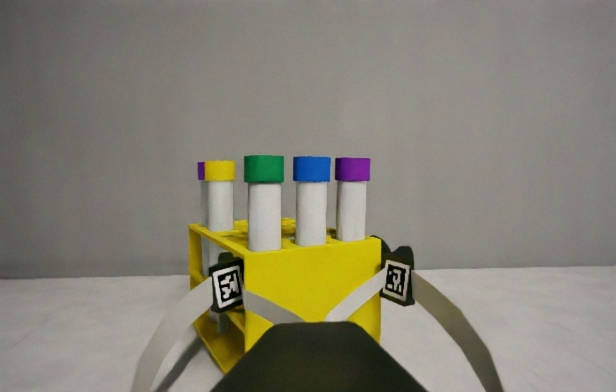

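Call:
execute_actions:
  actions:
    - {"r2":{"joints":{"arm_m":0.5,"lift_m":0.842},"pace":"slow"}}
  cameras: ["r2_wrist_camera"]

Call:
execute_actions:
  actions:
    - {"r2":{"joints":{"wrist_yaw_rad":-0.3},"base":{"strafe_m":0.08},"pace":"slow"}}
  cameras: ["r2_wrist_camera","r2_head_camera"]

Scene clock: 454.00 s.
r1.base_odometry: x=-1.695 y=+0.404 heading=-2.064 (m, m, rad; r1's odometry frame)
r1.turned_by_wheels: +0.000 (rad since the last result)
r1.turned_by_imu: -0.001 (rad since the last result)
r1.base_tilt: forward=+0.2 right=-0.2 (deg)
r1.lidar_m: 1.30 0.97 0.95 0.53 0.40 0.38 0.42 0.61 1.22 1.42 1.70 1.67
r1.base_status: not commanded
r1.joint_positions: lift_m=+0.850 arm_m=+0.050 wrist_yaw_rad=-0.399 wrist_pitch_rad=-0.013 wrist_roll_rad=-0.017 gripper_m=+0.130
r1.joint_status: not commanded
r1.on_its_own: wrist_yaw_rad is off since a torque_fault, until you send "end_of_arm": "enable_torque" (your +0.250 is given up)
r1.motor_effort: lift_m=+19(19) arm_m=+2(2) wrist_yaw_rad=+0(1) wrist_pitch_rad=-4(4) wrist_roll_rad=+0(0) gripper_m=-5(1) wheel_0=-2(2) wheel_1=-2(1) wheel_2=+1(1) (%)
r1.hand_pose: x=+0.4524 y=-0.1925 z=+1.0321 quat_wxyz=(+0.980, -0.010, -0.005, -0.198) (m; r1's base frame)
r1.wrist_depth_mm: 1060 1464 1537 1499 1430 1366 1281 / 1078 1499 1537 1499 1464 1336 1281 / 1098 1464 1499 1499 1430 1366 1308 / 1078 1430 1537 1430 1430 1336 1308 / 1060 1464 1499 1464 1397 1366 1308 / 1098 208 1464 1464 214 1336 1336 / 1060 1366 1537 149 1430 1308 1308
r2.base_odometry: x=+0.663 y=-5.830 heading=+0.108 (m, m, rad; r2's odometry frame)
r2.turned_by_wheels: +0.000 (rad since the last result)
r2.turned_by_imu: -0.001 (rad since the last result)
r2.base_tilt: forward=+0.2 right=-0.2 (deg)
r2.lidar_m: 0.25 0.27 0.39 0.89 0.95 1.40 3.80 2.96 2.26 0.76 0.32 0.25
r2.base_status: not commanded
r2.joint_positions: lift_m=+0.842 arm_m=+0.497 wrist_yaw_rad=-0.004 wrist_pitch_rad=+0.022 wrist_roll_rad=-0.001 gripper_m=+0.140
r2.joint_status: all done
r2.motor_effort: lift_m=+21(22) arm_m=+14(14) wrist_yaw_rad=+11(16) wrist_pitch_rad=-9(10) wrist_roll_rad=+4(6) gripper_m=-1(2) wheel_0=+6(6) wheel_1=+5(5) wheel_2=-7(7) (%)
r2.hand_pose: x=+0.9564 y=-0.0886 z=+1.0135 quat_wxyz=(+1.000, +0.000, +0.011, -0.002) (m; r2's base frame)
r2.wrist_depth_mm: 309 304 298 296 290 287 283 / 312 307 301 298 293 289 285 / 315 310 304 298 296 291 287 / 319 314 236 187 298 294 289 / 322 319 170 182 300 297 293 / 325 319 164 176 274 297 296 / 250 237 164 - 241 213 222
pictures: r2_wrist_camera
Images, in order (width x height): r2_wrist_camera 616x392.

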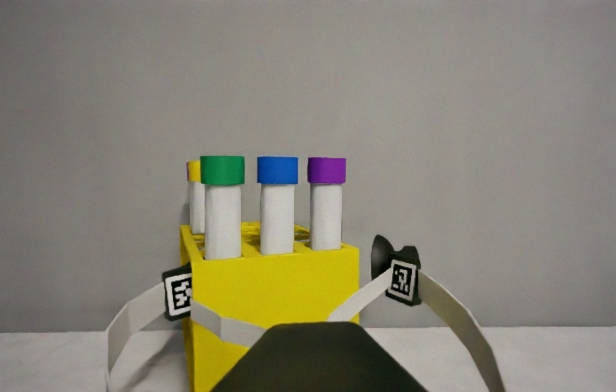

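Scene clock: 455.93 s.
r1.base_odometry: x=-1.695 y=+0.404 heading=-2.064 (m, m, rad; r1's odometry frame)
r1.turned_by_wheels: +0.000 (rad since the last result)
r1.turned_by_imu: -0.001 (rad since the last result)
r1.base_tilt: forward=+0.2 right=-0.3 (deg)
r1.lidar_m: 1.29 0.98 0.97 0.50 0.40 0.37 0.40 0.60 1.23 1.43 1.70 1.65
r1.base_status: not commanded
r1.joint_positions: lift_m=+0.850 arm_m=+0.050 wrist_yaw_rad=-0.399 wrist_pitch_rad=-0.013 wrist_roll_rad=-0.017 gripper_m=+0.130
r1.joint_status: not commanded
r1.on_its_own: wrist_yaw_rad is off since a torque_fault, until you send "end_of_arm": "enable_torque" (your +0.250 is given up)
r1.motor_effort: lift_m=+19(19) arm_m=+2(2) wrist_yaw_rad=-1(1) wrist_pitch_rad=-5(4) wrist_roll_rad=-1(0) gripper_m=-3(0) wheel_0=-2(2) wheel_1=-1(1) wheel_2=+0(0) (%)
r1.hand_pose: x=+0.4524 y=-0.1925 z=+1.0321 quat_wxyz=(+0.980, -0.010, -0.005, -0.198) (m; r1's base frame)
r1.wrist_depth_mm: 1118 1499 1618 1464 1397 1336 1336 / 1078 1430 1537 1464 1397 1336 1281 / 1078 1464 1537 1499 1397 1366 1336 / 1078 1499 1499 1537 1430 1366 1281 / 1078 1430 1537 1499 1430 1366 1308 / 1098 209 1537 1464 215 1308 1281 / 1060 1366 1537 149 1397 1336 1308
r2.base_odometry: x=+0.654 y=-5.751 heading=+0.108 (m, m, rad; r2's odometry frame)
r2.turned_by_wheels: +0.000 (rad since the last result)
r2.turned_by_imu: -0.001 (rad since the last result)
r2.base_tilt: forward=+0.2 right=-0.3 (deg)
r2.lidar_m: 0.25 0.27 0.37 0.81 0.87 1.27 3.79 3.07 2.34 0.78 0.33 0.25
r2.base_status: done
r2.joint_positions: lift_m=+0.842 arm_m=+0.499 wrist_yaw_rad=-0.300 wrist_pitch_rad=+0.023 wrist_roll_rad=-0.001 gripper_m=+0.140
r2.joint_status: all done
r2.motor_effort: lift_m=+21(21) arm_m=+5(15) wrist_yaw_rad=+0(19) wrist_pitch_rad=-10(12) wrist_roll_rad=+5(6) gripper_m=-1(0) wheel_0=-1(12) wheel_1=+0(9) wheel_2=+0(10) (%)
r2.hand_pose: x=+0.9197 y=-0.1687 z=+1.0135 quat_wxyz=(+0.989, +0.001, +0.011, -0.149) (m; r2's base frame)
r2.wrist_depth_mm: 286 301 315 332 353 375 397 / 287 303 319 336 355 377 399 / 290 304 320 338 357 379 404 / 289 306 229 342 362 384 407 / 218 215 205 342 364 384 413 / 220 213 199 163 278 289 309 / 224 216 206 - 241 224 223
pictures: r2_head_camera, r2_wrist_camera
Images, in order (width x height): r2_head_camera 420x560, r2_wrist_camera 616x392.

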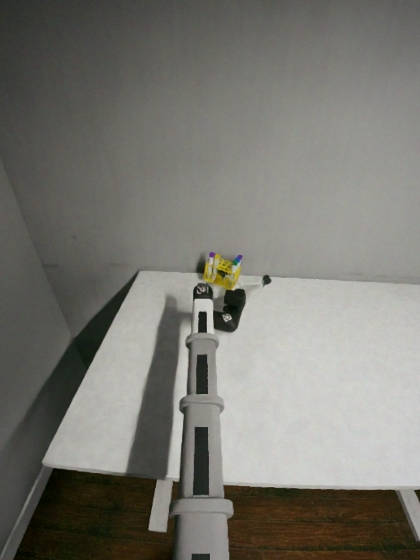

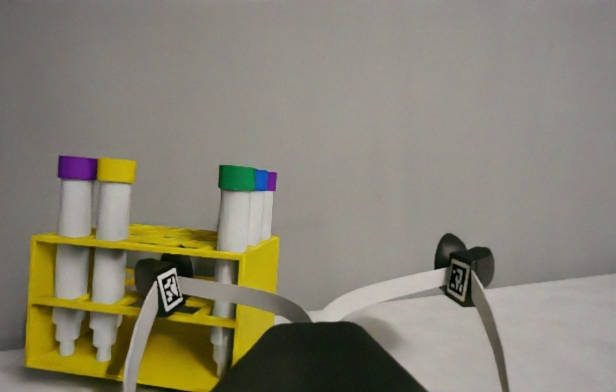

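Now the open face faces me; retract straight.

Call:
execute_actions:
  actions:
    - {"r2":{"joints":{"lift_m":0.834,"arm_m":0.3},"pace":"slow"}}
  cameras: ["r2_wrist_camera"]

Scene clock: 459.93 s.
r1.base_odometry: x=-1.695 y=+0.404 heading=-2.064 (m, m, rad; r1's odometry frame)
r1.turned_by_wheels: +0.000 (rad since the last result)
r1.turned_by_imu: -0.001 (rad since the last result)
r1.base_tilt: forward=+0.2 right=-0.2 (deg)
r1.lidar_m: 1.27 1.01 0.97 0.53 0.39 0.38 0.42 0.63 1.20 1.41 1.70 1.66
r1.base_status: not commanded
r1.joint_positions: lift_m=+0.850 arm_m=+0.050 wrist_yaw_rad=-0.399 wrist_pitch_rad=-0.013 wrist_roll_rad=-0.017 gripper_m=+0.130
r1.joint_status: not commanded
r1.on_its_own: wrist_yaw_rad is off since a torque_fault, until you send "end_of_arm": "enable_torque" (your +0.250 is given up)
r1.motor_effort: lift_m=+19(19) arm_m=+2(2) wrist_yaw_rad=+2(1) wrist_pitch_rad=-4(5) wrist_roll_rad=+0(0) gripper_m=-1(1) wheel_0=-2(2) wheel_1=-1(1) wheel_2=+1(1) (%)
r1.hand_pose: x=+0.4524 y=-0.1925 z=+1.0321 quat_wxyz=(+0.980, -0.010, -0.005, -0.198) (m; r1's base frame)
r1.wrist_depth_mm: 1098 1499 1576 1464 1430 1336 1308 / 1060 1537 1576 1464 1366 1366 1308 / 1078 1499 1537 1499 1430 1336 1281 / 1078 1464 1537 1464 1397 1336 1308 / 1060 1499 1537 1464 1430 1336 1281 / 1060 208 1537 1464 214 1336 1308 / 1060 1397 1576 148 1397 1336 1281
r2.base_odometry: x=+0.654 y=-5.751 heading=+0.108 (m, m, rad; r2's odometry frame)
r2.turned_by_wheels: +0.000 (rad since the last result)
r2.turned_by_imu: -0.002 (rad since the last result)
r2.base_tilt: forward=+0.4 right=+0.1 (deg)
r2.lidar_m: 0.25 0.26 0.40 0.81 0.87 1.28 3.78 3.06 2.34 0.78 0.32 0.25
r2.base_status: not commanded
r2.joint_positions: lift_m=+0.834 arm_m=+0.301 wrist_yaw_rad=-0.300 wrist_pitch_rad=+0.021 wrist_roll_rad=-0.001 gripper_m=+0.140
r2.joint_status: all done
r2.motor_effort: lift_m=+14(19) arm_m=-5(4) wrist_yaw_rad=-1(1) wrist_pitch_rad=-4(9) wrist_roll_rad=+4(4) gripper_m=+0(2) wheel_0=+0(1) wheel_1=+0(0) wheel_2=+0(0) (%)
r2.hand_pose: x=+0.7216 y=-0.1687 z=+1.0065 quat_wxyz=(+0.989, +0.001, +0.010, -0.149) (m; r2's base frame)
r2.wrist_depth_mm: 459 477 504 530 564 597 634 / 462 480 508 535 564 603 640 / 459 484 512 539 569 609 647 / 455 492 254 544 580 609 647 / 217 210 208 535 521 433 480 / 219 211 198 163 265 274 294 / 217 209 208 - 231 214 212
pictures: r2_wrist_camera
Images, in order (width x height): r2_wrist_camera 616x392.

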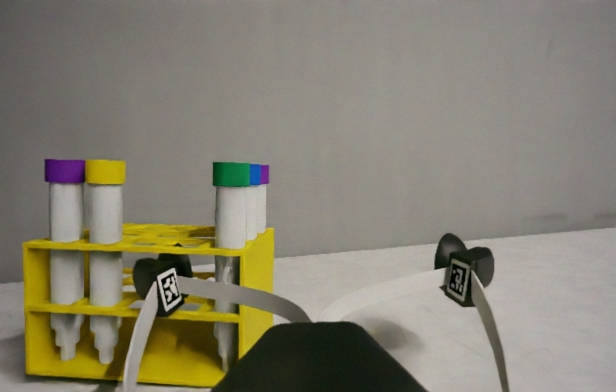

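Call:
execute_actions:
  actions:
    - {"r2":{"joints":{"lift_m":0.838,"arm_m":0.45}}}
  cameras: []

Call:
execute_actions:
  actions:
    - {"r2":{"joints":{"arm_m":0.25},"pace":"max"}}
  cameras: ["r2_wrist_camera"]

Scene clock: 462.73 s.
r1.base_odometry: x=-1.695 y=+0.404 heading=-2.064 (m, m, rad; r1's odometry frame)
r1.turned_by_wheels: +0.000 (rad since the last result)
r1.turned_by_imu: -0.001 (rad since the last result)
r1.base_tilt: forward=+0.2 right=-0.3 (deg)
r1.lidar_m: 1.28 0.99 0.95 0.52 0.40 0.38 0.39 0.65 1.23 1.41 1.69 1.66
r1.base_status: not commanded
r1.joint_positions: lift_m=+0.850 arm_m=+0.050 wrist_yaw_rad=-0.399 wrist_pitch_rad=-0.013 wrist_roll_rad=-0.017 gripper_m=+0.130
r1.joint_status: not commanded
r1.on_its_own: wrist_yaw_rad is off since a torque_fault, until you send "end_of_arm": "enable_torque" (your +0.250 is given up)
r1.motor_effort: lift_m=+19(19) arm_m=+2(2) wrist_yaw_rad=-2(1) wrist_pitch_rad=-5(4) wrist_roll_rad=-1(0) gripper_m=+1(1) wheel_0=-2(2) wheel_1=-1(1) wheel_2=+1(0) (%)
r1.hand_pose: x=+0.4524 y=-0.1925 z=+1.0321 quat_wxyz=(+0.980, -0.010, -0.005, -0.198) (m; r1's base frame)
r1.wrist_depth_mm: 1098 1464 1576 1464 1397 1336 1336 / 1078 1464 1576 1499 1397 1366 1336 / 1098 1499 1537 1430 1397 1336 1308 / 1098 1464 1576 1430 1397 1366 1336 / 1060 1464 1576 1499 1430 1397 1308 / 1078 208 1537 1464 215 1336 1281 / 1060 1430 1537 149 1397 1308 1308
r2.base_odometry: x=+0.654 y=-5.751 heading=+0.108 (m, m, rad; r2's odometry frame)
r2.turned_by_wheels: +0.000 (rad since the last result)
r2.turned_by_imu: -0.001 (rad since the last result)
r2.base_tilt: forward=+0.4 right=-0.3 (deg)
r2.lidar_m: 0.25 0.27 0.39 0.81 0.88 1.28 3.78 3.06 2.34 0.78 0.33 0.25
r2.base_status: not commanded
r2.joint_positions: lift_m=+0.838 arm_m=+0.449 wrist_yaw_rad=-0.300 wrist_pitch_rad=+0.021 wrist_roll_rad=-0.001 gripper_m=+0.140
r2.joint_status: all done
r2.motor_effort: lift_m=+20(24) arm_m=+5(7) wrist_yaw_rad=+0(1) wrist_pitch_rad=-5(5) wrist_roll_rad=+4(5) gripper_m=-1(2) wheel_0=+0(1) wheel_1=+0(0) wheel_2=+0(0) (%)
r2.hand_pose: x=+0.8697 y=-0.1687 z=+1.0098 quat_wxyz=(+0.989, +0.001, +0.011, -0.149) (m; r2's base frame)
r2.wrist_depth_mm: 330 345 364 384 407 433 455 / 330 347 366 384 407 436 459 / 332 349 368 389 413 439 466 / 332 353 227 392 418 442 469 / 227 216 206 397 418 433 466 / 222 213 199 163 272 281 300 / 224 213 208 - 236 219 217
pictures: none
No camera images: the call's "cameras" was empty. Leave "cameras" out to get every camera's image.

Scene clock: 464.10 s.
r1.base_odometry: x=-1.695 y=+0.404 heading=-2.064 (m, m, rad; r1's odometry frame)
r1.turned_by_wheels: +0.000 (rad since the last result)
r1.turned_by_imu: +0.000 (rad since the last result)
r1.base_tilt: forward=+0.2 right=-0.2 (deg)
r1.lidar_m: 1.28 1.00 0.96 0.52 0.39 0.37 0.43 0.66 1.22 1.40 1.68 1.66
r1.base_status: not commanded
r1.joint_positions: lift_m=+0.850 arm_m=+0.050 wrist_yaw_rad=-0.399 wrist_pitch_rad=-0.013 wrist_roll_rad=-0.017 gripper_m=+0.130
r1.joint_status: not commanded
r1.on_its_own: wrist_yaw_rad is off since a torque_fault, until you send "end_of_arm": "enable_torque" (your +0.250 is given up)
r1.motor_effort: lift_m=+19(19) arm_m=+3(3) wrist_yaw_rad=-2(1) wrist_pitch_rad=-4(4) wrist_roll_rad=-1(0) gripper_m=+2(1) wheel_0=-2(2) wheel_1=-2(1) wheel_2=+0(0) (%)
r1.hand_pose: x=+0.4524 y=-0.1925 z=+1.0321 quat_wxyz=(+0.980, -0.010, -0.005, -0.198) (m; r1's base frame)
r1.wrist_depth_mm: 1098 1499 1537 1537 1430 1366 1308 / 1060 1464 1537 1464 1464 1366 1308 / 1098 1464 1537 1464 1430 1397 1308 / 1078 1464 1537 1499 1397 1336 1336 / 1078 1464 1537 1430 1397 1336 1308 / 1078 208 1499 1464 213 1336 1308 / 1078 1366 1537 149 1397 1336 1281
r2.base_odometry: x=+0.654 y=-5.751 heading=+0.108 (m, m, rad; r2's odometry frame)
r2.turned_by_wheels: +0.000 (rad since the last result)
r2.turned_by_imu: -0.001 (rad since the last result)
r2.base_tilt: forward=+0.1 right=-0.1 (deg)
r2.lidar_m: 0.26 0.28 0.40 0.81 0.87 1.27 3.79 3.06 2.33 0.79 0.34 0.25
r2.base_status: not commanded
r2.joint_positions: lift_m=+0.838 arm_m=+0.251 wrist_yaw_rad=-0.300 wrist_pitch_rad=+0.022 wrist_roll_rad=-0.001 gripper_m=+0.140
r2.joint_status: all done
r2.motor_effort: lift_m=+21(20) arm_m=-5(5) wrist_yaw_rad=+1(2) wrist_pitch_rad=-6(6) wrist_roll_rad=+5(4) gripper_m=-1(0) wheel_0=+0(0) wheel_1=+0(0) wheel_2=+0(0) (%)
r2.hand_pose: x=+0.6714 y=-0.1688 z=+1.0098 quat_wxyz=(+0.989, +0.001, +0.011, -0.150) (m; r2's base frame)
r2.wrist_depth_mm: 500 521 554 585 621 654 699 / 504 530 559 585 621 661 707 / 508 530 559 591 621 661 707 / 500 535 230 597 634 668 715 / 216 212 206 549 530 442 488 / 218 211 199 163 273 282 301 / 220 214 209 - 236 220 217
pictures: r2_wrist_camera
Images, in order (width x height): r2_wrist_camera 616x392.

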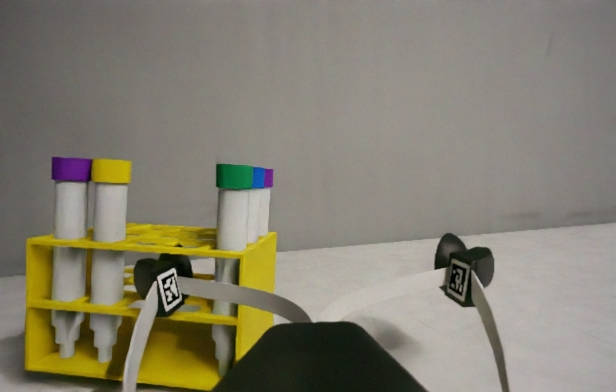

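Call:
execute_actions:
  actions:
    - {"r2":{"joints":{"lift_m":0.95,"arm_m":0.05},"base":{"translate_m":-0.5},"pace":"slow"},"r1":{"end_of_arm":"enable_torque"}}
  cameras: []

Call:
execute_actions:
  actions:
    - {"r2":{"base":{"rotate_rad":-1.66},"pace":"slow"},"r1":{"joints":{"wrist_yaw_rad":3.1},"base":{"rotate_rad":1.1}}}
  cameras: []

Call:
execute_actions:
  actions:
    - {"r2":{"base":{"strafe_m":-1.2}}}
  cameras: []

Call:
execute_actions:
  actions:
    - {"r2":{"base":{"translate_m":-1.6}}}
  cameras: ["r2_head_left_camera","r1_head_left_camera"]

Scene clock: 473.60 s.
r1.base_odometry: x=-1.695 y=+0.404 heading=-2.064 (m, m, rad; r1's odometry frame)
r1.turned_by_wheels: +0.000 (rad since the last result)
r1.turned_by_imu: -0.003 (rad since the last result)
r1.base_tilt: forward=+0.2 right=-0.3 (deg)
r1.lidar_m: 1.27 0.99 0.97 0.52 0.40 0.38 0.43 0.63 1.23 1.42 1.70 1.66
r1.base_status: not commanded
r1.joint_positions: lift_m=+0.850 arm_m=+0.050 wrist_yaw_rad=-0.399 wrist_pitch_rad=-0.013 wrist_roll_rad=-0.017 gripper_m=+0.130
r1.joint_status: not commanded
r1.end_of_arm: enable_torque: each motor that was off is on again
r1.on_its_own: wrist_yaw_rad is held at -0.399, not at your +0.250, since a torque_fault
r1.motor_effort: lift_m=+19(19) arm_m=+2(3) wrist_yaw_rad=-2(2) wrist_pitch_rad=-5(5) wrist_roll_rad=+0(0) gripper_m=+1(3) wheel_0=-2(2) wheel_1=-2(1) wheel_2=+1(0) (%)
r1.hand_pose: x=+0.4524 y=-0.1925 z=+1.0321 quat_wxyz=(+0.980, -0.010, -0.005, -0.198) (m; r1's base frame)
r1.wrist_depth_mm: 1098 1464 1576 1464 1397 1366 1281 / 1098 1499 1576 1499 1430 1397 1308 / 1078 1537 1576 1464 1430 1366 1281 / 1078 1499 1537 1499 1464 1366 1308 / 1078 1430 1537 1464 1397 1336 1308 / 1078 207 1537 1499 215 1366 1308 / 1060 1397 1499 149 1430 1336 1308
r2.base_odometry: x=+0.157 y=-5.805 heading=+0.108 (m, m, rad; r2's odometry frame)
r2.turned_by_wheels: +0.000 (rad since the last result)
r2.turned_by_imu: -0.001 (rad since the last result)
r2.base_tilt: forward=+0.2 right=-0.2 (deg)
r2.lidar_m: 0.47 0.79 0.87 0.84 0.91 1.44 3.24 3.02 2.30 2.24 0.99 0.45
r2.base_status: done
r2.joint_positions: lift_m=+0.950 arm_m=+0.051 wrist_yaw_rad=-0.300 wrist_pitch_rad=+0.023 wrist_roll_rad=-0.001 gripper_m=+0.140
r2.joint_status: all done
r2.motor_effort: lift_m=+22(23) arm_m=-5(4) wrist_yaw_rad=+0(1) wrist_pitch_rad=-9(9) wrist_roll_rad=+4(5) gripper_m=-2(2) wheel_0=-2(4) wheel_1=-2(3) wheel_2=+2(6) (%)
r2.hand_pose: x=+0.4715 y=-0.1688 z=+1.1214 quat_wxyz=(+0.989, +0.001, +0.011, -0.149) (m; r2's base frame)
r2.wrist_depth_mm: 1098 1160 1205 1281 1336 1430 1499 / 1118 1160 1205 1281 1366 1430 1537 / 1118 1182 1205 1281 1366 1464 1576 / 1098 1160 229 1308 1366 1464 1576 / 218 214 206 1060 1042 854 946 / 219 213 200 163 559 591 691 / 442 216 207 - 1430 1499 1618
pictures: none
No camera images: the call's "cameras" was empty. Leave "cameras" out to get every camera's image.

Scene clock: 476.53 s.
r1.base_odometry: x=-1.695 y=+0.404 heading=-0.965 (m, m, rad; r1's odometry frame)
r1.turned_by_wheels: +1.100 (rad since the last result)
r1.turned_by_imu: +1.104 (rad since the last result)
r1.base_tilt: forward=+0.2 right=-0.2 (deg)
r1.lidar_m: 0.96 0.48 0.40 0.37 0.44 0.69 1.22 1.44 1.70 1.66 1.22 0.97
r1.base_status: done
r1.joint_positions: lift_m=+0.850 arm_m=+0.050 wrist_yaw_rad=+3.100 wrist_pitch_rad=-0.013 wrist_roll_rad=-0.017 gripper_m=+0.130
r1.joint_status: all done
r1.motor_effort: lift_m=+19(19) arm_m=+2(3) wrist_yaw_rad=+1(1) wrist_pitch_rad=-4(5) wrist_roll_rad=+0(0) gripper_m=-2(1) wheel_0=-2(5) wheel_1=-1(6) wheel_2=+1(6) (%)
r1.hand_pose: x=-0.0641 y=+0.0995 z=+1.0321 quat_wxyz=(+0.021, +0.006, -0.009, +1.000) (m; r1's base frame)
r1.wrist_depth_mm: - 183 1499 1397 1430 750 508 / - 146 1499 1430 1397 768 512 / 104 139 241 1430 1397 768 500 / 117 181 325 1397 1397 788 500 / 1499 1499 1537 1397 1397 788 504 / 1537 207 1499 1366 215 661 525 / 1576 1537 1537 149 1366 691 521
r2.base_odometry: x=+0.157 y=-5.805 heading=-1.552 (m, m, rad; r2's odometry frame)
r2.turned_by_wheels: -1.660 (rad since the last result)
r2.turned_by_imu: -1.697 (rad since the last result)
r2.base_tilt: forward=+0.3 right=-0.1 (deg)
r2.lidar_m: 0.48 1.08 0.77 0.72 0.75 0.89 0.86 0.87 1.26 2.94 3.30 0.46
r2.base_status: done
r2.joint_positions: lift_m=+0.950 arm_m=+0.051 wrist_yaw_rad=-0.300 wrist_pitch_rad=+0.023 wrist_roll_rad=-0.001 gripper_m=+0.140
r2.joint_status: not commanded
r2.motor_effort: lift_m=+22(21) arm_m=-5(5) wrist_yaw_rad=+0(0) wrist_pitch_rad=-9(9) wrist_roll_rad=+5(4) gripper_m=+0(2) wheel_0=+0(3) wheel_1=+0(5) wheel_2=+1(5) (%)
r2.hand_pose: x=+0.4715 y=-0.1687 z=+1.1214 quat_wxyz=(+0.989, +0.001, +0.011, -0.149) (m; r2's base frame)
r2.wrist_depth_mm: 1661 1756 1921 - - - - / 1661 1808 1921 - - - - / 1708 1808 1983 - - - - / 1708 1863 1921 - - - - / 218 214 206 - - - - / 219 212 200 163 - - - / 1661 216 206 - - - -
pictures: none
No camera images: the call's "cameras" was empty. Leave "cameras" out to get every camera's image.

Scene clock: 481.87 s.
r1.base_odometry: x=-1.695 y=+0.404 heading=-0.965 (m, m, rad; r1's odometry frame)
r1.turned_by_wheels: +0.000 (rad since the last result)
r1.turned_by_imu: -0.002 (rad since the last result)
r1.base_tilt: forward=+0.2 right=-0.3 (deg)
r1.lidar_m: 0.96 0.51 0.39 0.38 0.42 0.69 1.22 1.43 1.69 1.67 1.25 0.95
r1.base_status: not commanded
r1.joint_positions: lift_m=+0.850 arm_m=+0.050 wrist_yaw_rad=+3.100 wrist_pitch_rad=-0.013 wrist_roll_rad=-0.017 gripper_m=+0.130
r1.joint_status: not commanded
r1.motor_effort: lift_m=+19(19) arm_m=+2(2) wrist_yaw_rad=+0(1) wrist_pitch_rad=-5(5) wrist_roll_rad=+0(0) gripper_m=+2(1) wheel_0=-2(2) wheel_1=-1(1) wheel_2=+1(1) (%)
r1.hand_pose: x=-0.0641 y=+0.0995 z=+1.0321 quat_wxyz=(+0.021, +0.006, -0.009, +1.000) (m; r1's base frame)
r1.wrist_depth_mm: - 183 1499 1397 1397 759 504 / - 146 1499 1397 1430 768 512 / 104 138 243 1430 1336 768 504 / 117 180 325 1430 1397 778 508 / 1537 1537 1537 1397 1397 788 508 / 1537 208 1537 1430 214 668 525 / 1576 1537 1499 149 1366 683 521
r2.base_odometry: x=-1.043 y=-5.827 heading=-1.552 (m, m, rad; r2's odometry frame)
r2.turned_by_wheels: +0.000 (rad since the last result)
r2.turned_by_imu: -0.009 (rad since the last result)
r2.base_tilt: forward=+0.1 right=-0.1 (deg)
r2.lidar_m: 0.47 2.38 2.08 1.96 1.23 0.94 0.88 0.90 1.09 2.00 2.07 0.46
r2.base_status: done
r2.joint_positions: lift_m=+0.950 arm_m=+0.051 wrist_yaw_rad=-0.300 wrist_pitch_rad=+0.023 wrist_roll_rad=-0.001 gripper_m=+0.140
r2.joint_status: not commanded
r2.motor_effort: lift_m=+21(21) arm_m=-5(5) wrist_yaw_rad=+1(1) wrist_pitch_rad=-9(8) wrist_roll_rad=+5(5) gripper_m=-2(2) wheel_0=-2(4) wheel_1=+0(8) wheel_2=-1(1) (%)
r2.hand_pose: x=+0.4715 y=-0.1687 z=+1.1215 quat_wxyz=(+0.989, +0.001, +0.011, -0.149) (m; r2's base frame)
r2.wrist_depth_mm: 1708 1863 - - - - 1808 / 1756 1863 - - - - 1808 / 1756 1863 - - - - 1863 / 1708 1921 231 - - - 1863 / 218 215 205 - - - 1921 / 219 212 200 163 - - 1921 / 1708 216 207 - - - 1921
pictures: none
No camera images: the call's "cameras" was empty. Leave "cameras" out to get every camera's image.

Scene clock: 488.67 s.
r1.base_odometry: x=-1.695 y=+0.404 heading=-0.965 (m, m, rad; r1's odometry frame)
r1.turned_by_wheels: +0.000 (rad since the last result)
r1.turned_by_imu: -0.002 (rad since the last result)
r1.base_tilt: forward=+0.2 right=-0.3 (deg)
r1.lidar_m: 0.96 0.51 0.39 0.38 0.43 0.68 1.23 1.45 1.70 0.34 0.39 0.55
r1.base_status: not commanded
r1.joint_positions: lift_m=+0.850 arm_m=+0.050 wrist_yaw_rad=+3.100 wrist_pitch_rad=-0.013 wrist_roll_rad=-0.017 gripper_m=+0.130
r1.joint_status: not commanded
r1.motor_effort: lift_m=+19(19) arm_m=+3(3) wrist_yaw_rad=+1(1) wrist_pitch_rad=-5(5) wrist_roll_rad=+0(0) gripper_m=-2(0) wheel_0=-2(2) wheel_1=-1(1) wheel_2=+1(0) (%)
r1.hand_pose: x=-0.0641 y=+0.0995 z=+1.0321 quat_wxyz=(+0.021, +0.006, -0.009, +1.000) (m; r1's base frame)
r1.wrist_depth_mm: - 183 1537 1430 1397 750 508 / - 146 1537 1430 1397 768 508 / 104 138 242 1430 1366 778 504 / 118 180 327 1430 1397 788 508 / 1499 1576 1499 1430 1397 798 508 / 1537 208 1537 1430 214 668 525 / 1537 1537 1537 149 1430 699 525
r2.base_odometry: x=-1.072 y=-4.227 heading=-1.552 (m, m, rad; r2's odometry frame)
r2.turned_by_wheels: +0.000 (rad since the last result)
r2.turned_by_imu: -0.027 (rad since the last result)
r2.base_tilt: forward=+0.1 right=+0.0 (deg)
r2.lidar_m: 3.89 0.51 0.25 0.25 - 0.25 1.63 1.60 1.13 1.04 0.99 0.83
r2.base_status: done
r2.joint_positions: lift_m=+0.950 arm_m=+0.050 wrist_yaw_rad=-0.300 wrist_pitch_rad=+0.023 wrist_roll_rad=-0.001 gripper_m=+0.140
r2.joint_status: not commanded
r2.motor_effort: lift_m=+19(21) arm_m=-2(5) wrist_yaw_rad=+2(4) wrist_pitch_rad=-10(13) wrist_roll_rad=+6(6) gripper_m=-1(3) wheel_0=-1(16) wheel_1=+0(17) wheel_2=+0(28) (%)
r2.hand_pose: x=+0.4709 y=-0.1687 z=+1.1216 quat_wxyz=(+0.989, +0.001, +0.011, -0.149) (m; r2's base frame)
r2.wrist_depth_mm: - - - - - 530 580 / - - - - - 539 585 / - - - - - 544 585 / - - - - - 554 597 / 219 214 205 - - 530 603 / 219 213 200 163 - 544 609 / - 216 206 - - 559 609
pictures: r1_head_left_camera, r2_head_left_camera
Images, in order (width x height): r1_head_left_camera 420x672, r2_head_left_camera 420x672.

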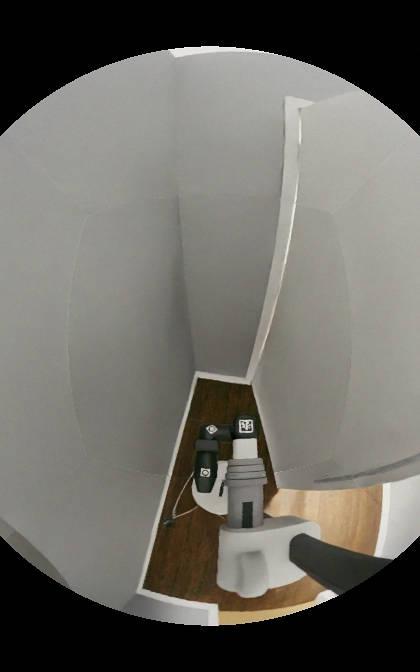

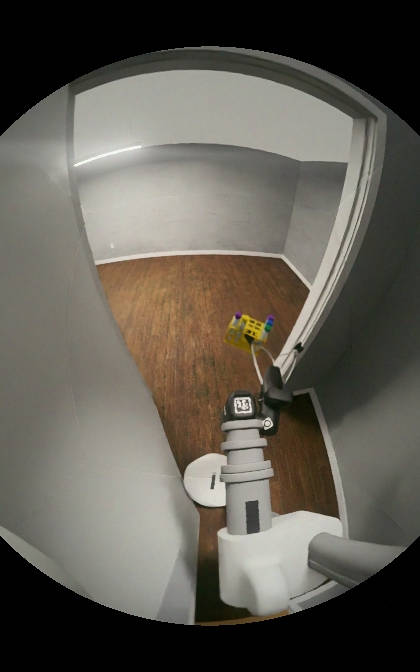

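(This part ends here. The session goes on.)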